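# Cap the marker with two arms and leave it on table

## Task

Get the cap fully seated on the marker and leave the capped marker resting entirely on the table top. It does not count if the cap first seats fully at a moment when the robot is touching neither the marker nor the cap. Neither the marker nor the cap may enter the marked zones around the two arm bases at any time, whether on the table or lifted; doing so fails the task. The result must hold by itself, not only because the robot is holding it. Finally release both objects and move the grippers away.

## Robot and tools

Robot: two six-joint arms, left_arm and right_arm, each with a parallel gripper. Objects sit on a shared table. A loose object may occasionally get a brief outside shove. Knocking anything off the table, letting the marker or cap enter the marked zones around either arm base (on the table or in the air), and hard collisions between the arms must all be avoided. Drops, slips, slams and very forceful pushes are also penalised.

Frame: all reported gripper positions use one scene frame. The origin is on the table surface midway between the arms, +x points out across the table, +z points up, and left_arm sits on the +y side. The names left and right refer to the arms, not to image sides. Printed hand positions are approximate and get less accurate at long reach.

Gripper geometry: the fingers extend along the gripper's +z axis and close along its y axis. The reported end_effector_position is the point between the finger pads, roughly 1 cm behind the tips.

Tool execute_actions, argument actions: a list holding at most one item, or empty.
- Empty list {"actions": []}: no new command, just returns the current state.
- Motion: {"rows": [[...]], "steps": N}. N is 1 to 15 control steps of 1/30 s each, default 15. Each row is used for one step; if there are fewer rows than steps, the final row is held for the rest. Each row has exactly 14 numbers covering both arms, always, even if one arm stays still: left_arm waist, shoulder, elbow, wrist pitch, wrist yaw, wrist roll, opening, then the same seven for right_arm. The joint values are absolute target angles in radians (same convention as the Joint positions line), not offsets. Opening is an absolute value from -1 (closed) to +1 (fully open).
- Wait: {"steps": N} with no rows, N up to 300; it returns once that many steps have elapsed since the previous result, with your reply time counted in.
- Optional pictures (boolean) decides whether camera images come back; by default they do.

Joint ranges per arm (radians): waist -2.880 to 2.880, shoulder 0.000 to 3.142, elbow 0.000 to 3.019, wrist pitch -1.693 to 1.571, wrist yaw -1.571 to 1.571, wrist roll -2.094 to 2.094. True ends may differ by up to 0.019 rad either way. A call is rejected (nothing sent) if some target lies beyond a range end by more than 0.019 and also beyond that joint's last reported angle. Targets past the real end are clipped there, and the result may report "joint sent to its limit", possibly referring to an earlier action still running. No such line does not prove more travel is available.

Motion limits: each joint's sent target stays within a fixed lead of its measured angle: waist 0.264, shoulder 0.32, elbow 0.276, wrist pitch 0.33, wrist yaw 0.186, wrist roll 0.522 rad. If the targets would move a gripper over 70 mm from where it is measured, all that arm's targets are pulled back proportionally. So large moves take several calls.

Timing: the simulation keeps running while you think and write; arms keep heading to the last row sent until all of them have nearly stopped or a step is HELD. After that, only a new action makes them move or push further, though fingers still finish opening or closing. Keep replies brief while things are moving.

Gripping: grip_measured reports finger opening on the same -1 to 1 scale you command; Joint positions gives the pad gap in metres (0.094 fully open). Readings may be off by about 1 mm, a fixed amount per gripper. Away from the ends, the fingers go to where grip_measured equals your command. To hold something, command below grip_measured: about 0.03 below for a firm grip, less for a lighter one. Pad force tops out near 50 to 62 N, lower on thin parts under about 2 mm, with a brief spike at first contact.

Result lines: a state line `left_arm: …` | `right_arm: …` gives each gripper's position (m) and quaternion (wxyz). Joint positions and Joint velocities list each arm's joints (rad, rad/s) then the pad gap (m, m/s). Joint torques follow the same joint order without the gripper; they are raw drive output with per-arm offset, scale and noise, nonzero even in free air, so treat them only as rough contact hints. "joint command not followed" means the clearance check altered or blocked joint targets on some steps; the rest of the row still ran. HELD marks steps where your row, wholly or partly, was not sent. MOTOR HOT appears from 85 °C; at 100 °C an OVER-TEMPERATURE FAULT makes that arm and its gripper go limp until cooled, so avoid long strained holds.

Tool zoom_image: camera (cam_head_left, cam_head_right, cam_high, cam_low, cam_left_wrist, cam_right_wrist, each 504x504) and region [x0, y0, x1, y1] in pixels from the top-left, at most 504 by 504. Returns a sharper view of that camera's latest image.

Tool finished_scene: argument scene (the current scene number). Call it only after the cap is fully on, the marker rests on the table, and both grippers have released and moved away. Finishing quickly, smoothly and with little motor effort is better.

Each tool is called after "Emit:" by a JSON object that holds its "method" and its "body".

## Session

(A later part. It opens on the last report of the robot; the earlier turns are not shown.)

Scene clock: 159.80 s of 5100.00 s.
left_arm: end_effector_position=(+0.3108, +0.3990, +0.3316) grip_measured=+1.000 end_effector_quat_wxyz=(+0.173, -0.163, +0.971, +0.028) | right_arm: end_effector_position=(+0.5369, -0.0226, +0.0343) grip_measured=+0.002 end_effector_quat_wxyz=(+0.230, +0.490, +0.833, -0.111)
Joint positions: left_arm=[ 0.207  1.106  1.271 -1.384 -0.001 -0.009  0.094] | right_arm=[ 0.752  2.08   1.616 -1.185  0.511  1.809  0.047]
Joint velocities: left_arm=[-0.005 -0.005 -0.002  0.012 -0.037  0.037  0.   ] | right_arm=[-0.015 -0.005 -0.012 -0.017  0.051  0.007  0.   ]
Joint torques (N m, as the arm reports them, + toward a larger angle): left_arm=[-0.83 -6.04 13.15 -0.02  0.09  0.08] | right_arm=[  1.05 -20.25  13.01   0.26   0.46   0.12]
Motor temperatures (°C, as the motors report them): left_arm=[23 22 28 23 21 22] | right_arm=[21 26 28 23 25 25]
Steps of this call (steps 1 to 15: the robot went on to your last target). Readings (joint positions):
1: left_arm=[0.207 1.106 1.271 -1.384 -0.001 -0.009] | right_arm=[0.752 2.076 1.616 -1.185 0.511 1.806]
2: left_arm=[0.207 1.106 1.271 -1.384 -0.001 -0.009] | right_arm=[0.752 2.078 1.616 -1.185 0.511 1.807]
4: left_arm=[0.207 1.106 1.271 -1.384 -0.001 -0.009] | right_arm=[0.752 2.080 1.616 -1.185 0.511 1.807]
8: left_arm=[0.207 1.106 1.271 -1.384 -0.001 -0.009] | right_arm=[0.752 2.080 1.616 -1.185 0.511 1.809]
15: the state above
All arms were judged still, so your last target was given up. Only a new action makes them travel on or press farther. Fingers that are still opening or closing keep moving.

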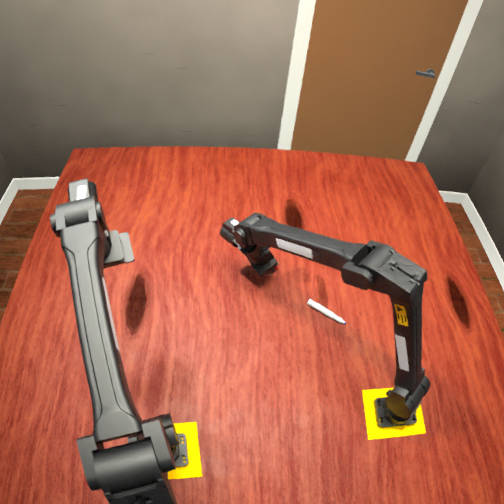

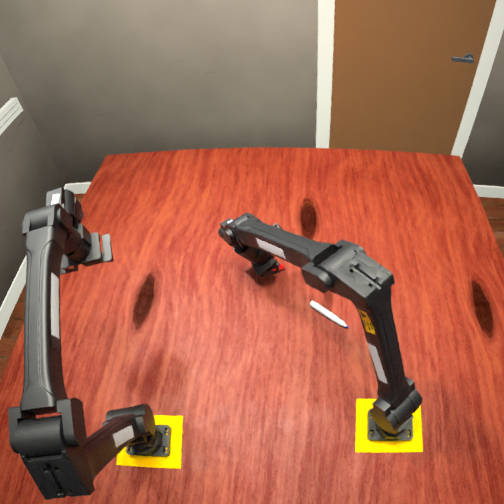

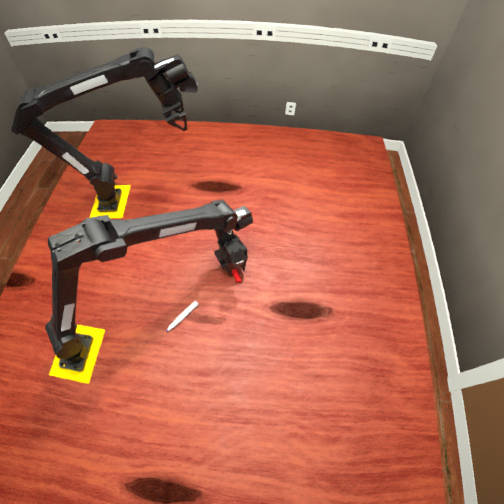

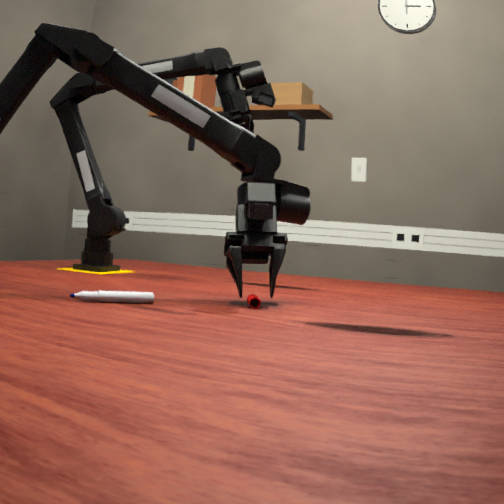

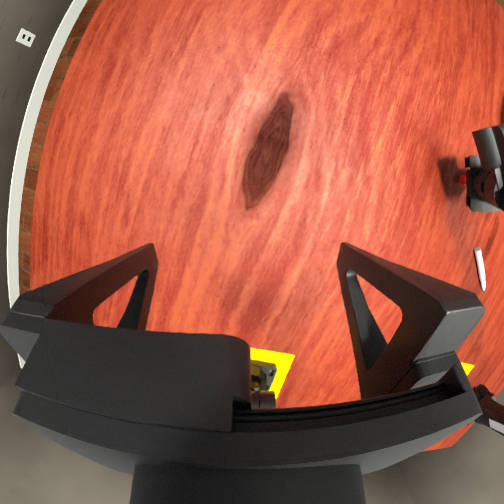

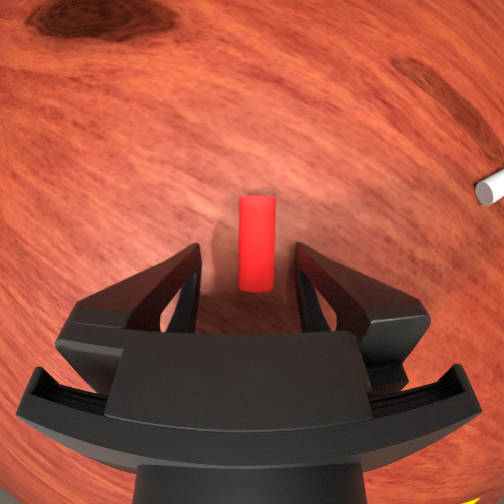

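Emit:
{"method": "execute_actions", "body": {"actions": [{"rows":[[0.2,1.1,1.3,-1.4,0,0,1,0.755,2.115,1.655,-1.17,0.513,1.82,0],[0.2,1.1,1.3,-1.4,0,0,1,0.755,2.122,1.655,-1.17,0.513,1.82,0],[0.2,1.1,1.3,-1.4,0,0,1,0.755,2.13,1.655,-1.17,0.513,1.82,0]],"steps":15}], "pictures": false}}

Emit:
{"method": "execute_actions", "body": {"actions": [{"steps":10}]}}

Emit:
{"method": "zoom_image", "body": {"camera": "cam_low", "region": [200,240,310,330]}}

Scene clock: 175.47 s of 5100.00 s.
left_arm: end_effector_position=(+0.3108, +0.3990, +0.3316) grip_measured=+1.000 end_effector_quat_wxyz=(+0.173, -0.163, +0.971, +0.028) | right_arm: end_effector_position=(+0.5353, -0.0240, +0.0203) grip_measured=+0.002 end_effector_quat_wxyz=(+0.227, +0.487, +0.834, -0.122)
Joint positions: left_arm=[ 0.207  1.106  1.271 -1.384 -0.001 -0.009  0.094] | right_arm=[ 0.752  2.105  1.617 -1.184  0.513  1.809  0.047]
Joint velocities: left_arm=[-0.024 -0.005 -0.017 -0.002 -0.066  0.007  0.   ] | right_arm=[-0.015 -0.015  0.002 -0.017  0.037 -0.051 -0.   ]
Joint torques (N m, as the arm reports them, + toward a larger angle): left_arm=[-0.85 -6.07 13.13 -0.02  0.09  0.08] | right_arm=[  1.17 -20.82  12.83   0.26   0.43   0.16]
Motor temperatures (°C, as the motors report them): left_arm=[23 22 28 23 21 22] | right_arm=[21 26 28 23 25 25]
Steps of this call (steps 1 to 90: nothing new was sent; then 12.17 s passed at rest; steps 91 to 105: all 15 steps of this action). Readings (joint positions):
91: left_arm=[0.207 1.106 1.271 -1.384 -0.001 -0.009] | right_arm=[0.752 2.080 1.616 -1.185 0.511 1.809]
92: left_arm=[0.207 1.106 1.271 -1.384 -0.001 -0.009] | right_arm=[0.752 2.081 1.616 -1.185 0.511 1.809]
94: left_arm=[0.207 1.106 1.271 -1.384 -0.001 -0.009] | right_arm=[0.752 2.085 1.616 -1.185 0.512 1.809]
98: left_arm=[0.207 1.106 1.271 -1.384 -0.001 -0.009] | right_arm=[0.752 2.099 1.616 -1.185 0.512 1.809]
105: the state above

Scene clock: 175.80 s of 5100.00 s.
left_arm: end_effector_position=(+0.3108, +0.3990, +0.3316) grip_measured=+1.000 end_effector_quat_wxyz=(+0.173, -0.163, +0.971, +0.028) | right_arm: end_effector_position=(+0.5353, -0.0240, +0.0203) grip_measured=+0.002 end_effector_quat_wxyz=(+0.227, +0.487, +0.834, -0.122)
Joint positions: left_arm=[ 0.207  1.106  1.271 -1.384 -0.001 -0.009  0.094] | right_arm=[ 0.752  2.105  1.617 -1.184  0.513  1.809  0.047]
Joint velocities: left_arm=[-0.015  0.005  0.007  0.012  0.051  0.037  0.   ] | right_arm=[ 0.005 -0.005  0.002 -0.002  0.022  0.037 -0.   ]
Joint torques (N m, as the arm reports them, + toward a larger angle): left_arm=[-0.83 -6.01 13.14 -0.01  0.09  0.08] | right_arm=[  1.72 -20.19  12.78   0.38   0.37   0.18]
Motor temperatures (°C, as the motors report them): left_arm=[23 22 28 23 21 22] | right_arm=[21 26 28 23 25 25]
Steps of this call (steps 1 to 10: the robot went on to your last target). Readings (joint positions):
1: left_arm=[0.207 1.106 1.271 -1.384 -0.001 -0.009] | right_arm=[0.752 2.105 1.617 -1.184 0.513 1.809]
2: left_arm=[0.207 1.106 1.271 -1.384 -0.001 -0.009] | right_arm=[0.752 2.105 1.617 -1.184 0.513 1.809]
4: left_arm=[0.207 1.106 1.271 -1.384 -0.001 -0.009] | right_arm=[0.752 2.105 1.617 -1.184 0.513 1.809]
8: left_arm=[0.207 1.106 1.271 -1.384 -0.001 -0.009] | right_arm=[0.752 2.105 1.617 -1.184 0.513 1.809]
10: the state above

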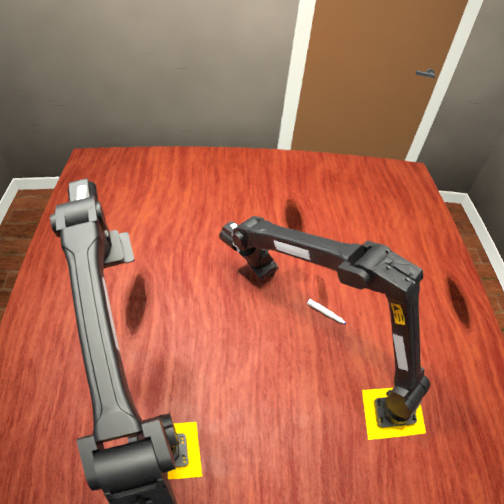

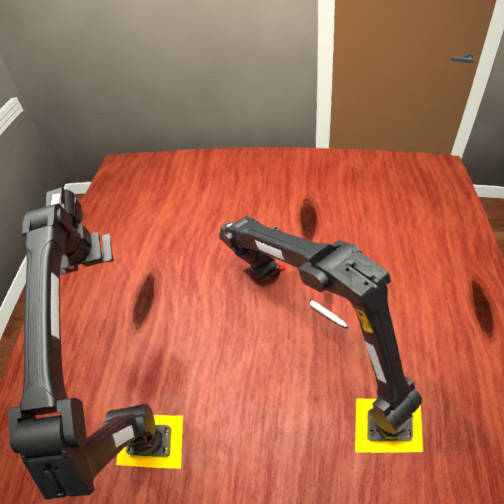

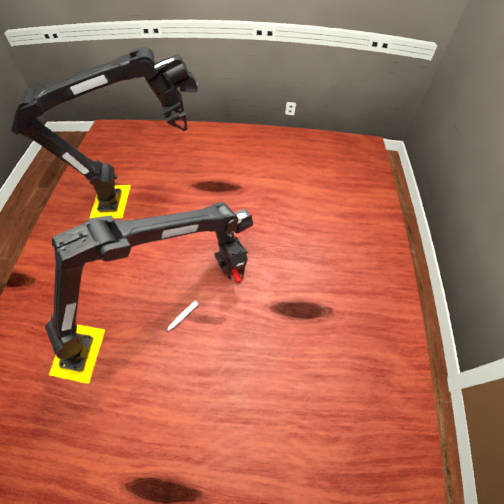

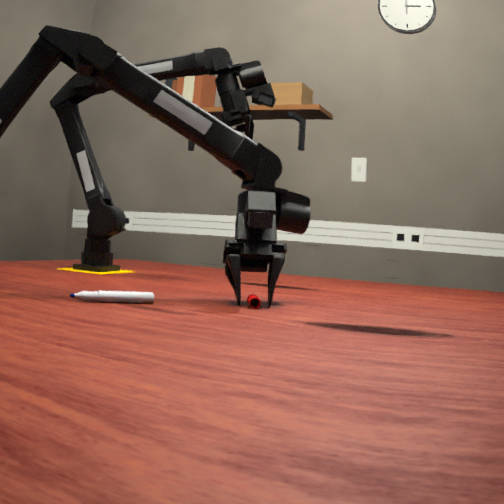

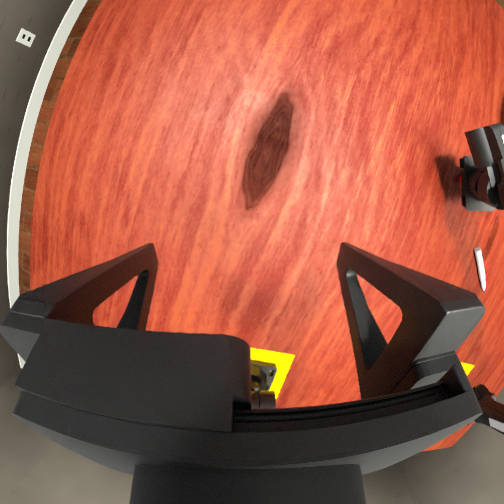

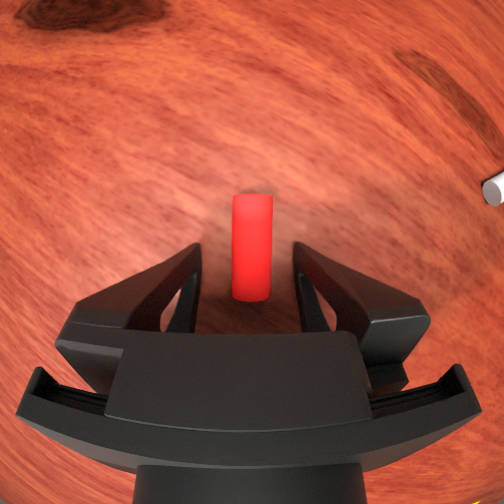

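Region (200, 240, 310, 330) of cam_low's 504x504 image, scaled by 4.582, with more detail than that image has; it fills the top 412 rows of this view, and the rest is white.

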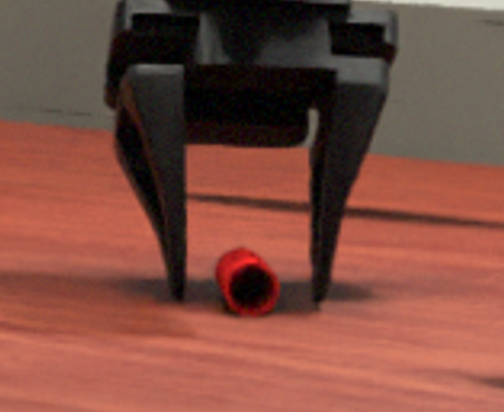

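At table level. Close.

Emit:
{"method": "execute_actions", "body": {"actions": [{"rows":[[0.2,1.1,1.3,-1.4,0,0,1,0.755,2.11,1.655,-1.17,0.513,1.82,-0.1],[0.2,1.1,1.3,-1.4,0,0,1,0.755,2.11,1.655,-1.17,0.513,1.82,-0.2],[0.2,1.1,1.3,-1.4,0,0,1,0.755,2.11,1.655,-1.17,0.513,1.82,-0.3],[0.2,1.1,1.3,-1.4,0,0,1,0.755,2.11,1.655,-1.17,0.513,1.82,-0.4],[0.2,1.1,1.3,-1.4,0,0,1,0.755,2.11,1.655,-1.17,0.513,1.82,-0.48],[0.2,1.1,1.3,-1.4,0,0,1,0.755,2.11,1.655,-1.17,0.513,1.82,-0.54],[0.2,1.1,1.3,-1.4,0,0,1,0.755,2.11,1.655,-1.17,0.513,1.82,-0.58],[0.2,1.1,1.3,-1.4,0,0,1,0.755,2.11,1.655,-1.17,0.513,1.82,-0.61],[0.2,1.1,1.3,-1.4,0,0,1,0.755,2.11,1.655,-1.17,0.513,1.82,-0.64],[0.2,1.1,1.3,-1.4,0,0,1,0.755,2.11,1.655,-1.17,0.513,1.82,-0.67]],"steps":15}], "pictures": false}}

Scene clock: 192.10 s of 5100.00 s.
left_arm: end_effector_position=(+0.3108, +0.3990, +0.3316) grip_measured=+1.000 end_effector_quat_wxyz=(+0.173, -0.163, +0.971, +0.028) | right_arm: end_effector_position=(+0.5353, -0.0240, +0.0203) grip_measured=-0.632 end_effector_quat_wxyz=(+0.227, +0.487, +0.834, -0.122)
Joint positions: left_arm=[ 0.207  1.106  1.271 -1.384 -0.001 -0.009  0.094] | right_arm=[ 0.752  2.105  1.617 -1.184  0.513  1.809  0.017]
Joint velocities: left_arm=[-0.005 -0.015 -0.007 -0.002 -0.007 -0.022  0.   ] | right_arm=[-0.015 -0.005  0.002  0.002 -0.037  0.081  0.   ]
Joint torques (N m, as the arm reports them, + toward a larger angle): left_arm=[-0.83 -6.08 13.13 -0.01  0.09  0.08] | right_arm=[  1.21 -21.99  12.98   0.36   0.39   0.15]
Motor temperatures (°C, as the motors report them): left_arm=[23 22 28 23 21 22] | right_arm=[21 26 29 23 25 25]
Steps of this call (steps 1 to 15: the robot went on to your last target; steps 16 to 90: nothing new was sent; then 12.80 s passed at rest; steps 91 to 105: all 15 steps of this action). Readings (joint positions):
91: left_arm=[0.207 1.106 1.271 -1.384 -0.001 -0.009] | right_arm=[0.752 2.105 1.617 -1.184 0.513 1.809]
92: left_arm=[0.207 1.106 1.271 -1.384 -0.001 -0.009] | right_arm=[0.752 2.105 1.617 -1.184 0.513 1.809]
94: left_arm=[0.207 1.106 1.271 -1.384 -0.001 -0.009] | right_arm=[0.752 2.105 1.617 -1.184 0.513 1.809]
98: left_arm=[0.207 1.106 1.271 -1.384 -0.001 -0.009] | right_arm=[0.752 2.105 1.617 -1.184 0.513 1.809]
105: the state above

Emit:
{"method": "execute_actions", "body": {"actions": [{"rows":[[0.2,1.1,1.3,-1.4,0,0.1,1,0.755,2.08,1.65,-1.17,0.51,1.82,-0.67],[0.2,1.1,1.3,-1.4,0,0.2,1,0.755,2.05,1.64,-1.17,0.51,1.82,-0.67],[0.2,1.1,1.3,-1.4,0.05,0.3,1,0.75,2.01,1.62,-1.17,0.5,1.8,-0.67],[0.2,1.1,1.3,-1.4,0.1,0.4,1,0.73,1.97,1.59,-1.17,0.48,1.75,-0.67],[0.2,1.1,1.3,-1.4,0.15,0.5,1,0.7,1.92,1.55,-1.16,0.46,1.7,-0.67],[0.2,1.1,1.3,-1.4,0.2,0.6,1,0.66,1.87,1.51,-1.15,0.44,1.63,-0.67],[0.2,1.1,1.3,-1.4,0.25,0.7,1,0.61,1.82,1.46,-1.14,0.42,1.56,-0.67],[0.2,1.1,1.3,-1.4,0.3,0.8,1,0.55,1.77,1.41,-1.12,0.4,1.49,-0.67],[0.2,1.1,1.3,-1.4,0.35,0.9,1,0.49,1.72,1.36,-1.1,0.38,1.42,-0.67],[0.2,1.1,1.3,-1.4,0.4,1.0,1,0.43,1.67,1.31,-1.08,0.36,1.35,-0.67],[0.2,1.1,1.3,-1.4,0.45,1.1,1,0.37,1.62,1.26,-1.06,0.34,1.28,-0.67],[0.2,1.1,1.3,-1.4,0.5,1.2,1,0.31,1.57,1.21,-1.04,0.32,1.21,-0.67],[0.2,1.1,1.3,-1.4,0.52,1.3,1,0.25,1.52,1.16,-1.02,0.3,1.14,-0.67],[0.2,1.1,1.3,-1.4,0.52,1.4,1,0.19,1.47,1.11,-1.0,0.28,1.07,-0.67],[0.2,1.1,1.3,-1.4,0.52,1.5,1,0.13,1.42,1.06,-0.98,0.26,1.0,-0.67]],"steps":15}], "pictures": false}}

Emit:
{"method": "execute_actions", "body": {"actions": [{"rows":[[0.18,1.12,1.31,-1.4,0.524,1.59,1,0.07,1.36,1.01,-0.96,0.24,0.93,-0.67],[0.15,1.15,1.32,-1.39,0.524,1.59,1,0.01,1.3,0.96,-0.94,0.22,0.86,-0.67],[0.12,1.18,1.33,-1.38,0.524,1.59,1,-0.05,1.24,0.91,-0.92,0.2,0.79,-0.67],[0.09,1.21,1.35,-1.38,0.524,1.59,1,-0.11,1.18,0.86,-0.9,0.18,0.72,-0.67],[0.06,1.24,1.36,-1.37,0.524,1.59,1,-0.17,1.12,0.81,-0.89,0.16,0.65,-0.67],[0.02,1.27,1.38,-1.36,0.524,1.59,1,-0.23,1.06,0.76,-0.88,0.14,0.58,-0.67],[-0.02,1.3,1.39,-1.35,0.524,1.59,1,-0.29,1.0,0.71,-0.87,0.12,0.51,-0.67],[-0.06,1.33,1.41,-1.35,0.524,1.59,1,-0.35,0.94,0.66,-0.86,0.1,0.44,-0.67],[-0.1,1.36,1.42,-1.34,0.524,1.59,1,-0.41,0.88,0.61,-0.85,0.08,0.37,-0.67],[-0.14,1.4,1.44,-1.33,0.524,1.59,1,-0.47,0.82,0.56,-0.84,0.06,0.3,-0.67],[-0.18,1.44,1.45,-1.32,0.524,1.59,1,-0.53,0.77,0.52,-0.83,0.04,0.23,-0.67],[-0.22,1.48,1.47,-1.31,0.524,1.59,1,-0.59,0.72,0.48,-0.82,0.02,0.16,-0.67],[-0.26,1.52,1.48,-1.3,0.524,1.59,1,-0.64,0.68,0.45,-0.81,0,0.09,-0.67],[-0.3,1.56,1.5,-1.29,0.524,1.59,1,-0.68,0.65,0.42,-0.8,0,0.04,-0.67],[-0.34,1.6,1.51,-1.28,0.524,1.59,1,-0.7,0.63,0.4,-0.79,0,-0.01,-0.67]],"steps":15}], "pictures": false}}

Emit:
{"method": "execute_actions", "body": {"actions": [{"rows":[[-0.38,1.64,1.53,-1.27,0.524,1.59,1,-0.7,0.63,0.4,-0.79,0,-0.01,-0.67],[-0.42,1.68,1.55,-1.26,0.524,1.59,1,-0.7,0.63,0.4,-0.79,0,-0.01,-0.67],[-0.46,1.72,1.56,-1.25,0.524,1.59,1,-0.7,0.63,0.4,-0.79,0,-0.01,-0.67],[-0.5,1.76,1.58,-1.24,0.524,1.59,1,-0.7,0.63,0.4,-0.79,0,-0.01,-0.67],[-0.54,1.8,1.6,-1.23,0.524,1.59,1,-0.7,0.63,0.4,-0.79,0,-0.01,-0.67],[-0.58,1.84,1.61,-1.22,0.524,1.59,1,-0.7,0.63,0.4,-0.79,0,-0.01,-0.67],[-0.62,1.88,1.63,-1.21,0.524,1.59,1,-0.7,0.63,0.4,-0.79,0,-0.01,-0.67],[-0.65,1.92,1.65,-1.2,0.524,1.59,1,-0.7,0.63,0.4,-0.79,0,-0.01,-0.67],[-0.68,1.95,1.66,-1.19,0.524,1.59,1,-0.7,0.63,0.4,-0.79,0,-0.01,-0.67],[-0.7,1.98,1.67,-1.18,0.524,1.59,1,-0.7,0.63,0.4,-0.79,0,-0.01,-0.67],[-0.72,2.01,1.68,-1.175,0.524,1.59,1,-0.7,0.63,0.4,-0.79,0,-0.01,-0.67],[-0.74,2.03,1.69,-1.17,0.524,1.59,1,-0.7,0.63,0.4,-0.79,0,-0.01,-0.67],[-0.75,2.05,1.7,-1.165,0.524,1.59,1,-0.7,0.63,0.4,-0.79,0,-0.01,-0.67],[-0.76,2.065,1.71,-1.165,0.524,1.59,1,-0.7,0.63,0.4,-0.79,0,-0.01,-0.67],[-0.764,2.075,1.715,-1.165,0.524,1.59,1,-0.7,0.63,0.4,-0.79,0,-0.01,-0.67]],"steps":15}], "pictures": false}}

Emit:
{"method": "execute_actions", "body": {"actions": [{"steps":25}]}}

Scene clock: 229.97 s of 5100.00 s.
left_arm: end_effector_position=(+0.3304, +0.3162, +0.3525) grip_measured=+1.000 end_effector_quat_wxyz=(+0.291, +0.398, +0.866, -0.080) | right_arm: end_effector_position=(+0.5152, -0.1626, +0.1067) grip_measured=-0.632 end_effector_quat_wxyz=(+0.153, +0.484, +0.860, -0.060)
Joint positions: left_arm=[ 0.207  1.106  1.271 -1.384  0.514  1.091  0.094] | right_arm=[ 0.511  1.712  1.301 -1.091  0.323  1.497  0.017]
Joint velocities: left_arm=[-0.015 -0.015 -0.017  0.007  0.125  2.703  0.   ] | right_arm=[-1.167 -1.284 -1.136  0.471 -0.476 -1.121  0.001]
Joint torques (N m, as the arm reports them, + toward a larger angle): left_arm=[-0.86 -6.   13.04 -0.1   0.55  0.02] | right_arm=[  1.39 -17.65   8.66   0.22   0.29  -0.03]
Motor temperatures (°C, as the motors report them): left_arm=[23 22 29 23 21 22] | right_arm=[21 26 29 23 25 25]
Steps of this call (steps 1 to 15: the robot went on to your last target; steps 16 to 90: nothing new was sent; then 34.37 s passed at rest; steps 91 to 105: all 15 steps of this action). Readings (joint positions):
91: left_arm=[0.207 1.106 1.271 -1.384 -0.001 0.008] | right_arm=[0.752 2.105 1.617 -1.184 0.513 1.809]
92: left_arm=[0.207 1.106 1.271 -1.384 -0.001 0.041] | right_arm=[0.752 2.103 1.617 -1.184 0.512 1.809]
94: left_arm=[0.207 1.106 1.271 -1.384 0.064 0.144] | right_arm=[0.751 2.088 1.609 -1.181 0.492 1.801]
98: left_arm=[0.207 1.106 1.271 -1.384 0.258 0.445] | right_arm=[0.721 1.978 1.519 -1.167 0.433 1.723]
105: the state above

Scene clock: 230.47 s of 5100.00 s.
left_arm: end_effector_position=(+0.4303, +0.1322, +0.2584) grip_measured=+1.000 end_effector_quat_wxyz=(+0.229, +0.735, +0.623, -0.141) | right_arm: end_effector_position=(+0.3085, -0.4525, +0.1234) grip_measured=-0.632 end_effector_quat_wxyz=(+0.209, +0.495, +0.843, +0.028)
Joint positions: left_arm=[-0.245  1.524  1.436 -1.316  0.521  1.562  0.094] | right_arm=[-0.322  0.845  0.549 -0.85   0.02   0.709  0.017]
Joint velocities: left_arm=[-1.118  1.158  0.364  0.276  0.066  0.154  0.   ] | right_arm=[-2.164 -2.33  -1.658  0.418 -0.315 -2.117 -0.001]
Joint torques (N m, as the arm reports them, + toward a larger angle): left_arm=[ -1.55 -12.89  14.31   0.79   0.59   0.09] | right_arm=[ 0.2  -4.6  10.73  1.15  0.11 -0.01]
Motor temperatures (°C, as the motors report them): left_arm=[23 22 29 23 21 22] | right_arm=[21 26 29 23 25 25]
Steps of this call (steps 1 to 15: all 15 steps of this action). Readings (joint positions):
1: left_arm=[0.206 1.106 1.271 -1.384 0.517 1.186] | right_arm=[0.469 1.668 1.259 -1.074 0.304 1.455]
2: left_arm=[0.201 1.110 1.272 -1.384 0.519 1.266] | right_arm=[0.424 1.621 1.216 -1.057 0.285 1.411]
4: left_arm=[0.171 1.131 1.280 -1.384 0.519 1.380] | right_arm=[0.329 1.525 1.126 -1.019 0.243 1.321]
8: left_arm=[0.039 1.247 1.338 -1.377 0.520 1.499] | right_arm=[0.117 1.312 0.935 -0.949 0.159 1.125]
15: the state above

Scene clock: 230.97 s of 5100.00 s.
left_arm: end_effector_position=(+0.3944, -0.1455, +0.0566) grip_measured=+1.000 end_effector_quat_wxyz=(+0.108, +0.861, +0.438, -0.235) | right_arm: end_effector_position=(+0.2239, -0.5178, +0.1063) grip_measured=-0.632 end_effector_quat_wxyz=(+0.244, +0.359, +0.896, -0.091)
Joint positions: left_arm=[-0.746  2.062  1.651 -1.183  0.522  1.577  0.094] | right_arm=[-0.706  0.623  0.391 -0.812  0.002  0.029  0.017]
Joint velocities: left_arm=[-0.708  0.767  0.339  0.154  0.022  0.007  0.   ] | right_arm=[-0.005  0.005  0.007  0.002  0.007 -0.212 -0.   ]
Joint torques (N m, as the arm reports them, + toward a larger angle): left_arm=[  2.21 -22.72  13.05   0.1    0.55   0.1 ] | right_arm=[ 1.71 -0.28 12.27  1.87 -0.01  0.03]
Motor temperatures (°C, as the motors report them): left_arm=[23 22 29 23 21 22] | right_arm=[21 26 29 23 25 25]
Steps of this call (steps 1 to 15: all 15 steps of this action). Readings (joint positions):
1: left_arm=[-0.283 1.564 1.448 -1.307 0.521 1.565] | right_arm=[-0.403 0.765 0.494 -0.838 0.010 0.619]
2: left_arm=[-0.320 1.604 1.461 -1.298 0.521 1.567] | right_arm=[-0.495 0.692 0.448 -0.832 0.005 0.521]
4: left_arm=[-0.392 1.681 1.487 -1.280 0.521 1.570] | right_arm=[-0.662 0.603 0.399 -0.830 0.006 0.339]
8: left_arm=[-0.530 1.827 1.539 -1.246 0.521 1.573] | right_arm=[-0.725 0.605 0.391 -0.815 0.004 0.140]
15: the state above

Scene clock: 231.80 s of 5100.00 s.
left_arm: end_effector_position=(+0.3883, -0.1590, +0.0450) grip_measured=+1.000 end_effector_quat_wxyz=(+0.103, +0.866, +0.427, -0.238) | right_arm: end_effector_position=(+0.2239, -0.5178, +0.1063) grip_measured=-0.632 end_effector_quat_wxyz=(+0.243, +0.347, +0.901, -0.094)
Joint positions: left_arm=[-0.77   2.092  1.667 -1.177  0.523  1.581  0.094] | right_arm=[-0.706  0.623  0.391 -0.812  0.002  0.001  0.017]
Joint velocities: left_arm=[ 0.005  0.005  0.022  0.002 -0.007  0.022  0.   ] | right_arm=[-0.015 -0.024 -0.022  0.007 -0.022 -0.022  0.001]
Joint torques (N m, as the arm reports them, + toward a larger angle): left_arm=[  0.32 -21.49  13.44   0.39   0.54   0.09] | right_arm=[ 1.16 -0.02 11.97  1.89 -0.04 -0.06]
Motor temperatures (°C, as the motors report them): left_arm=[23 22 29 23 21 22] | right_arm=[21 26 29 23 25 25]
Steps of this call (steps 1 to 25: the robot went on to your last target). Readings (joint positions):
1: left_arm=[-0.768 2.085 1.658 -1.178 0.523 1.578] | right_arm=[-0.706 0.623 0.391 -0.812 0.002 0.024]
2: left_arm=[-0.784 2.100 1.659 -1.177 0.523 1.578] | right_arm=[-0.706 0.623 0.391 -0.812 0.002 0.019]
4: left_arm=[-0.802 2.118 1.659 -1.177 0.523 1.579] | right_arm=[-0.706 0.623 0.391 -0.812 0.002 0.012]
8: left_arm=[-0.794 2.113 1.661 -1.177 0.523 1.580] | right_arm=[-0.706 0.623 0.391 -0.812 0.002 0.005]
25: the state above

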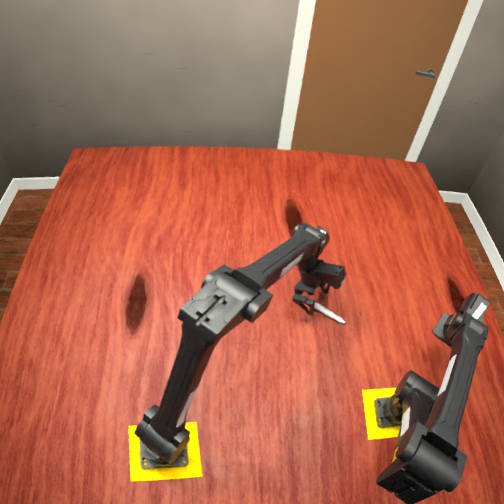

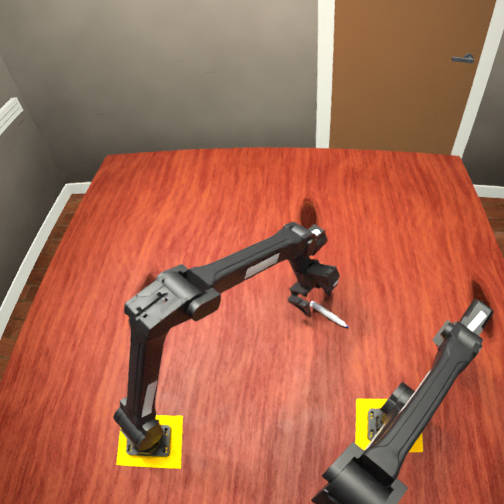

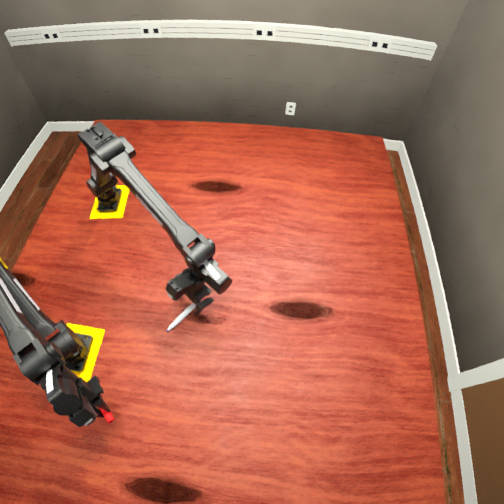

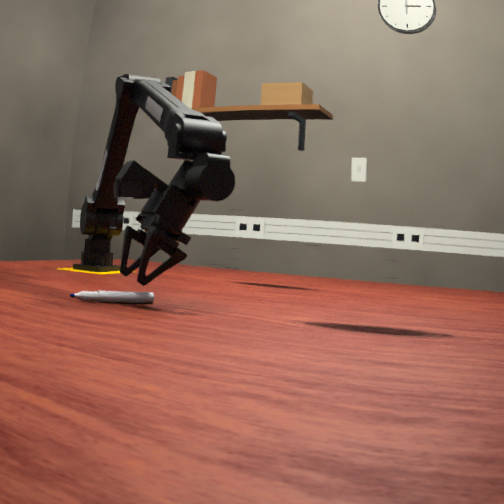

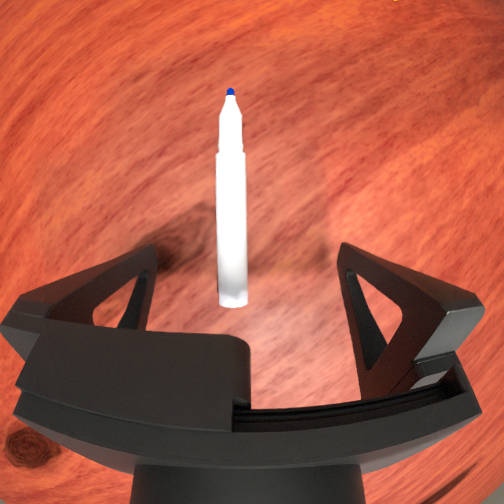

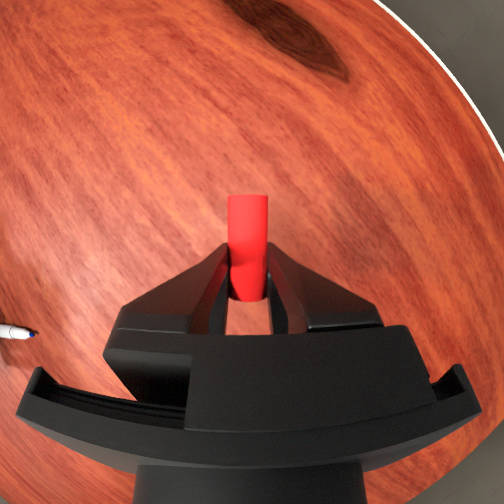

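Emit:
{"method": "execute_actions", "body": {"actions": [{"rows":[[-0.762,2.09,1.715,-1.155,0.524,1.59,0.9,-0.7,0.63,0.4,-0.79,0,-0.01,-0.67],[-0.76,2.1,1.715,-1.145,0.524,1.59,0.8,-0.7,0.63,0.4,-0.79,0,-0.01,-0.67],[-0.758,2.108,1.715,-1.135,0.524,1.59,0.7,-0.7,0.63,0.4,-0.79,0,-0.01,-0.67],[-0.756,2.116,1.715,-1.125,0.524,1.59,0.6,-0.7,0.63,0.4,-0.79,0,-0.01,-0.67],[-0.754,2.122,1.715,-1.115,0.524,1.59,0.5,-0.7,0.63,0.4,-0.79,0,-0.01,-0.67],[-0.752,2.128,1.715,-1.105,0.524,1.59,0.4,-0.7,0.63,0.4,-0.79,0,-0.01,-0.67],[-0.752,2.134,1.715,-1.1,0.524,1.59,0.3,-0.7,0.63,0.4,-0.79,0,-0.01,-0.67],[-0.752,2.14,1.715,-1.1,0.524,1.59,0.15,-0.7,0.63,0.4,-0.79,0,-0.01,-0.67],[-0.752,2.14,1.715,-1.1,0.524,1.59,0,-0.7,0.63,0.4,-0.79,0,-0.01,-0.67]],"steps":15}], "pictures": false}}

Emit:
{"method": "execute_actions", "body": {"actions": [{"steps":12}]}}

Emit:
{"method": "zoom_image", "body": {"camera": "cam_low", "region": [60,230,200,330]}}

Scene clock: 247.40 s of 5100.00 s.
left_arm: end_effector_position=(+0.3961, -0.1632, +0.0129) grip_measured=+0.002 end_effector_quat_wxyz=(+0.106, +0.866, +0.427, -0.237) | right_arm: end_effector_position=(+0.2239, -0.5178, +0.1063) grip_measured=-0.632 end_effector_quat_wxyz=(+0.243, +0.347, +0.901, -0.094)
Joint positions: left_arm=[-0.767  2.147  1.669 -1.117  0.524  1.581  0.047] | right_arm=[-0.706  0.623  0.391 -0.812  0.002  0.001  0.017]
Joint velocities: left_arm=[ 0.005 -0.005 -0.007 -0.017 -0.022 -0.007  0.001] | right_arm=[-0.005 -0.005  0.002 -0.007  0.022 -0.11  -0.   ]
Joint torques (N m, as the arm reports them, + toward a larger angle): left_arm=[  0.95 -21.07  13.1    0.7    0.42   0.08] | right_arm=[ 1.68 -0.62 12.34  1.81 -0.03  0.02]
Motor temperatures (°C, as the motors report them): left_arm=[23 23 29 23 21 22] | right_arm=[21 25 29 23 25 25]
Steps of this call (steps 1 to 15: the robot went on to your last target; steps 16 to 90: nothing new was sent; then 12.10 s passed at rest; steps 91 to 105: all 15 steps of this action). Readings (joint positions):
91: left_arm=[-0.770 2.092 1.667 -1.175 0.523 1.581] | right_arm=[-0.706 0.623 0.391 -0.812 0.002 0.001]
92: left_arm=[-0.770 2.092 1.667 -1.172 0.523 1.581] | right_arm=[-0.706 0.623 0.391 -0.812 0.002 0.001]
94: left_arm=[-0.770 2.094 1.667 -1.158 0.523 1.581] | right_arm=[-0.706 0.623 0.391 -0.812 0.002 0.001]
98: left_arm=[-0.769 2.111 1.668 -1.124 0.523 1.581] | right_arm=[-0.706 0.623 0.391 -0.812 0.002 0.001]
105: the state above

Scene clock: 247.80 s of 5100.00 s.
left_arm: end_effector_position=(+0.3972, -0.1629, +0.0131) grip_measured=+0.002 end_effector_quat_wxyz=(+0.107, +0.866, +0.427, -0.236) | right_arm: end_effector_position=(+0.2239, -0.5178, +0.1063) grip_measured=-0.632 end_effector_quat_wxyz=(+0.243, +0.347, +0.901, -0.094)
Joint positions: left_arm=[-0.765  2.147  1.67  -1.116  0.524  1.581  0.047] | right_arm=[-0.706  0.623  0.391 -0.812  0.002  0.001  0.017]
Joint velocities: left_arm=[ 0.005 -0.015 -0.002 -0.027 -0.007  0.037  0.   ] | right_arm=[-0.015  0.005 -0.017  0.007  0.037 -0.037  0.001]
Joint torques (N m, as the arm reports them, + toward a larger angle): left_arm=[  0.95 -21.23  12.98   0.59   0.48   0.08] | right_arm=[ 1.41 -0.04 12.12  1.86  0.03 -0.05]
Motor temperatures (°C, as the motors report them): left_arm=[23 23 29 23 21 22] | right_arm=[21 25 29 23 25 25]
Steps of this call (steps 1 to 12: the robot went on to your last target). Readings (joint positions):
1: left_arm=[-0.766 2.147 1.669 -1.116 0.524 1.581] | right_arm=[-0.706 0.623 0.391 -0.812 0.002 0.001]
2: left_arm=[-0.766 2.147 1.670 -1.116 0.524 1.581] | right_arm=[-0.706 0.623 0.391 -0.812 0.002 0.001]
4: left_arm=[-0.765 2.147 1.670 -1.116 0.524 1.581] | right_arm=[-0.706 0.623 0.391 -0.812 0.002 0.001]
8: left_arm=[-0.765 2.147 1.670 -1.116 0.524 1.581] | right_arm=[-0.706 0.623 0.391 -0.812 0.002 0.001]
12: the state above

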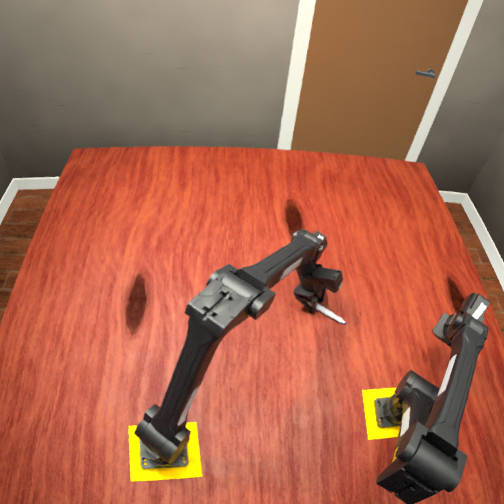

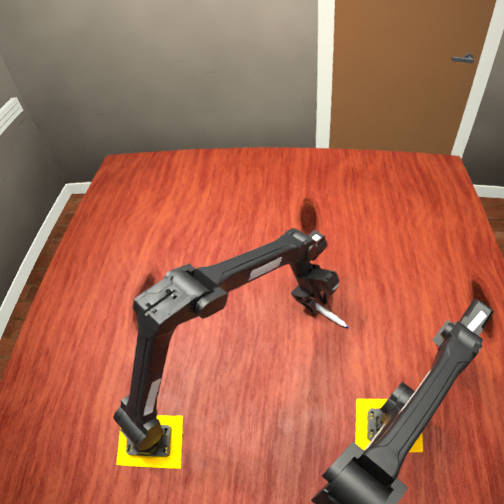

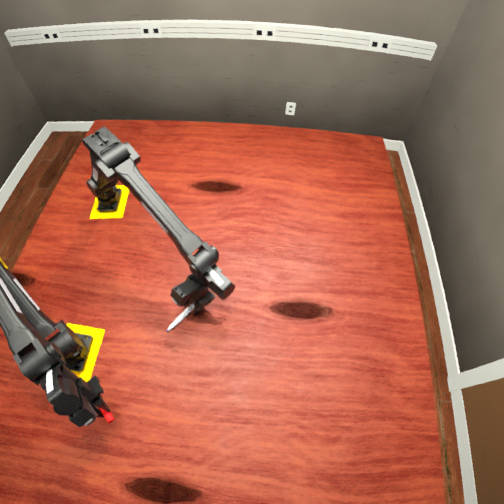

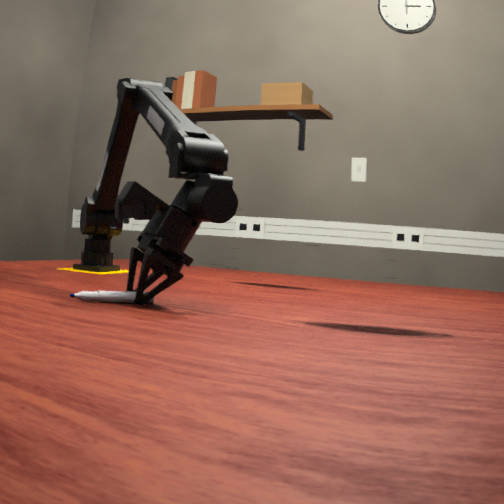

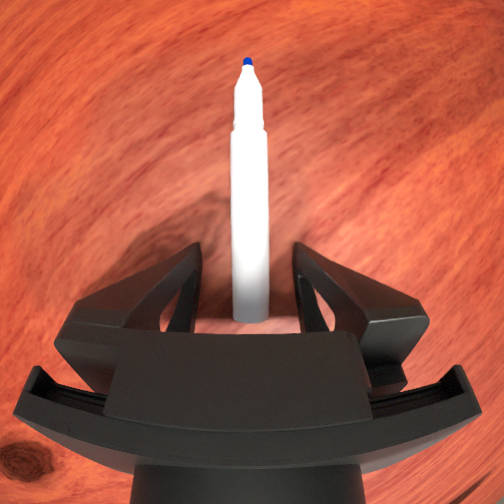

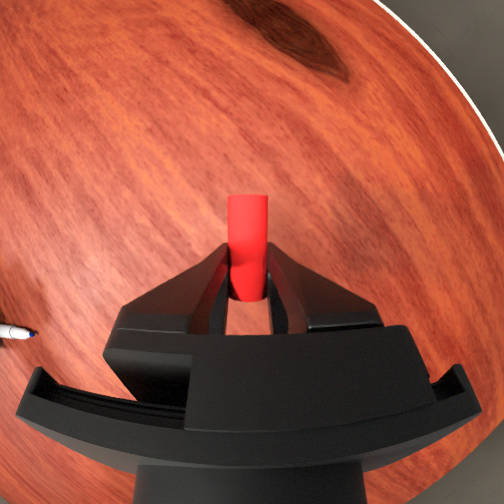

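Region (60, 230, 200, 330) of cam_low's 504x504 image, scaled by 3.600, with more detail than that image has; it fills the top 360 rows of this view, and the rest is white.

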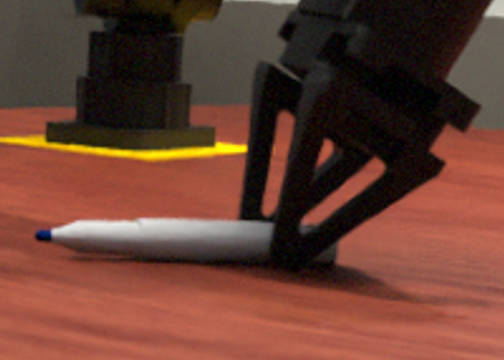

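Emit:
{"method": "execute_actions", "body": {"actions": [{"rows":[[-0.765,2.135,1.71,-1.105,0.524,1.59,-0.12,-0.7,0.63,0.4,-0.79,0,-0.01,-0.67],[-0.765,2.135,1.71,-1.105,0.524,1.59,-0.24,-0.7,0.63,0.4,-0.79,0,-0.01,-0.67],[-0.765,2.135,1.71,-1.105,0.524,1.59,-0.36,-0.7,0.63,0.4,-0.79,0,-0.01,-0.67],[-0.765,2.135,1.71,-1.105,0.524,1.59,-0.48,-0.7,0.63,0.4,-0.79,0,-0.01,-0.67],[-0.765,2.135,1.71,-1.105,0.524,1.59,-0.56,-0.7,0.63,0.4,-0.79,0,-0.01,-0.67],[-0.765,2.135,1.71,-1.105,0.524,1.59,-0.61,-0.7,0.63,0.4,-0.79,0,-0.01,-0.67],[-0.765,2.135,1.71,-1.105,0.524,1.59,-0.64,-0.7,0.63,0.4,-0.79,0,-0.01,-0.67],[-0.765,2.135,1.71,-1.105,0.524,1.59,-0.67,-0.7,0.63,0.4,-0.79,0,-0.01,-0.67],[-0.765,2.135,1.71,-1.105,0.524,1.59,-0.7,-0.7,0.63,0.4,-0.79,0,-0.01,-0.67]],"steps":15}], "pictures": false}}

Scene clock: 260.30 s of 5100.00 s.
left_arm: end_effector_position=(+0.3972, -0.1629, +0.0131) grip_measured=-0.637 end_effector_quat_wxyz=(+0.107, +0.866, +0.427, -0.236) | right_arm: end_effector_position=(+0.2239, -0.5178, +0.1063) grip_measured=-0.632 end_effector_quat_wxyz=(+0.243, +0.347, +0.901, -0.094)
Joint positions: left_arm=[-0.765  2.147  1.67  -1.116  0.524  1.581  0.017] | right_arm=[-0.706  0.623  0.391 -0.812  0.002  0.001  0.017]
Joint velocities: left_arm=[-0.024 -0.015  0.002 -0.017 -0.037  0.037 -0.001] | right_arm=[-0.005  0.005 -0.017 -0.002  0.037  0.022  0.   ]
Joint torques (N m, as the arm reports them, + toward a larger angle): left_arm=[ -0.22 -21.4   12.51   0.36   0.48   0.08] | right_arm=[ 1.5  -0.74 11.99  1.86 -0.01 -0.05]
Motor temperatures (°C, as the motors report them): left_arm=[23 24 29 23 21 22] | right_arm=[21 25 29 23 25 25]
Steps of this call (steps 1 to 15: the robot went on to your last target; steps 16 to 90: nothing new was sent; then 9.00 s passed at rest; steps 91 to 105: all 15 steps of this action). Readings (joint positions):
91: left_arm=[-0.765 2.147 1.670 -1.116 0.524 1.581] | right_arm=[-0.706 0.623 0.391 -0.812 0.002 0.001]
92: left_arm=[-0.765 2.147 1.670 -1.116 0.524 1.581] | right_arm=[-0.706 0.623 0.391 -0.812 0.002 0.001]
94: left_arm=[-0.765 2.147 1.670 -1.116 0.524 1.581] | right_arm=[-0.706 0.623 0.391 -0.812 0.002 0.001]
98: left_arm=[-0.765 2.147 1.670 -1.116 0.524 1.581] | right_arm=[-0.706 0.623 0.391 -0.812 0.002 0.001]
105: the state above


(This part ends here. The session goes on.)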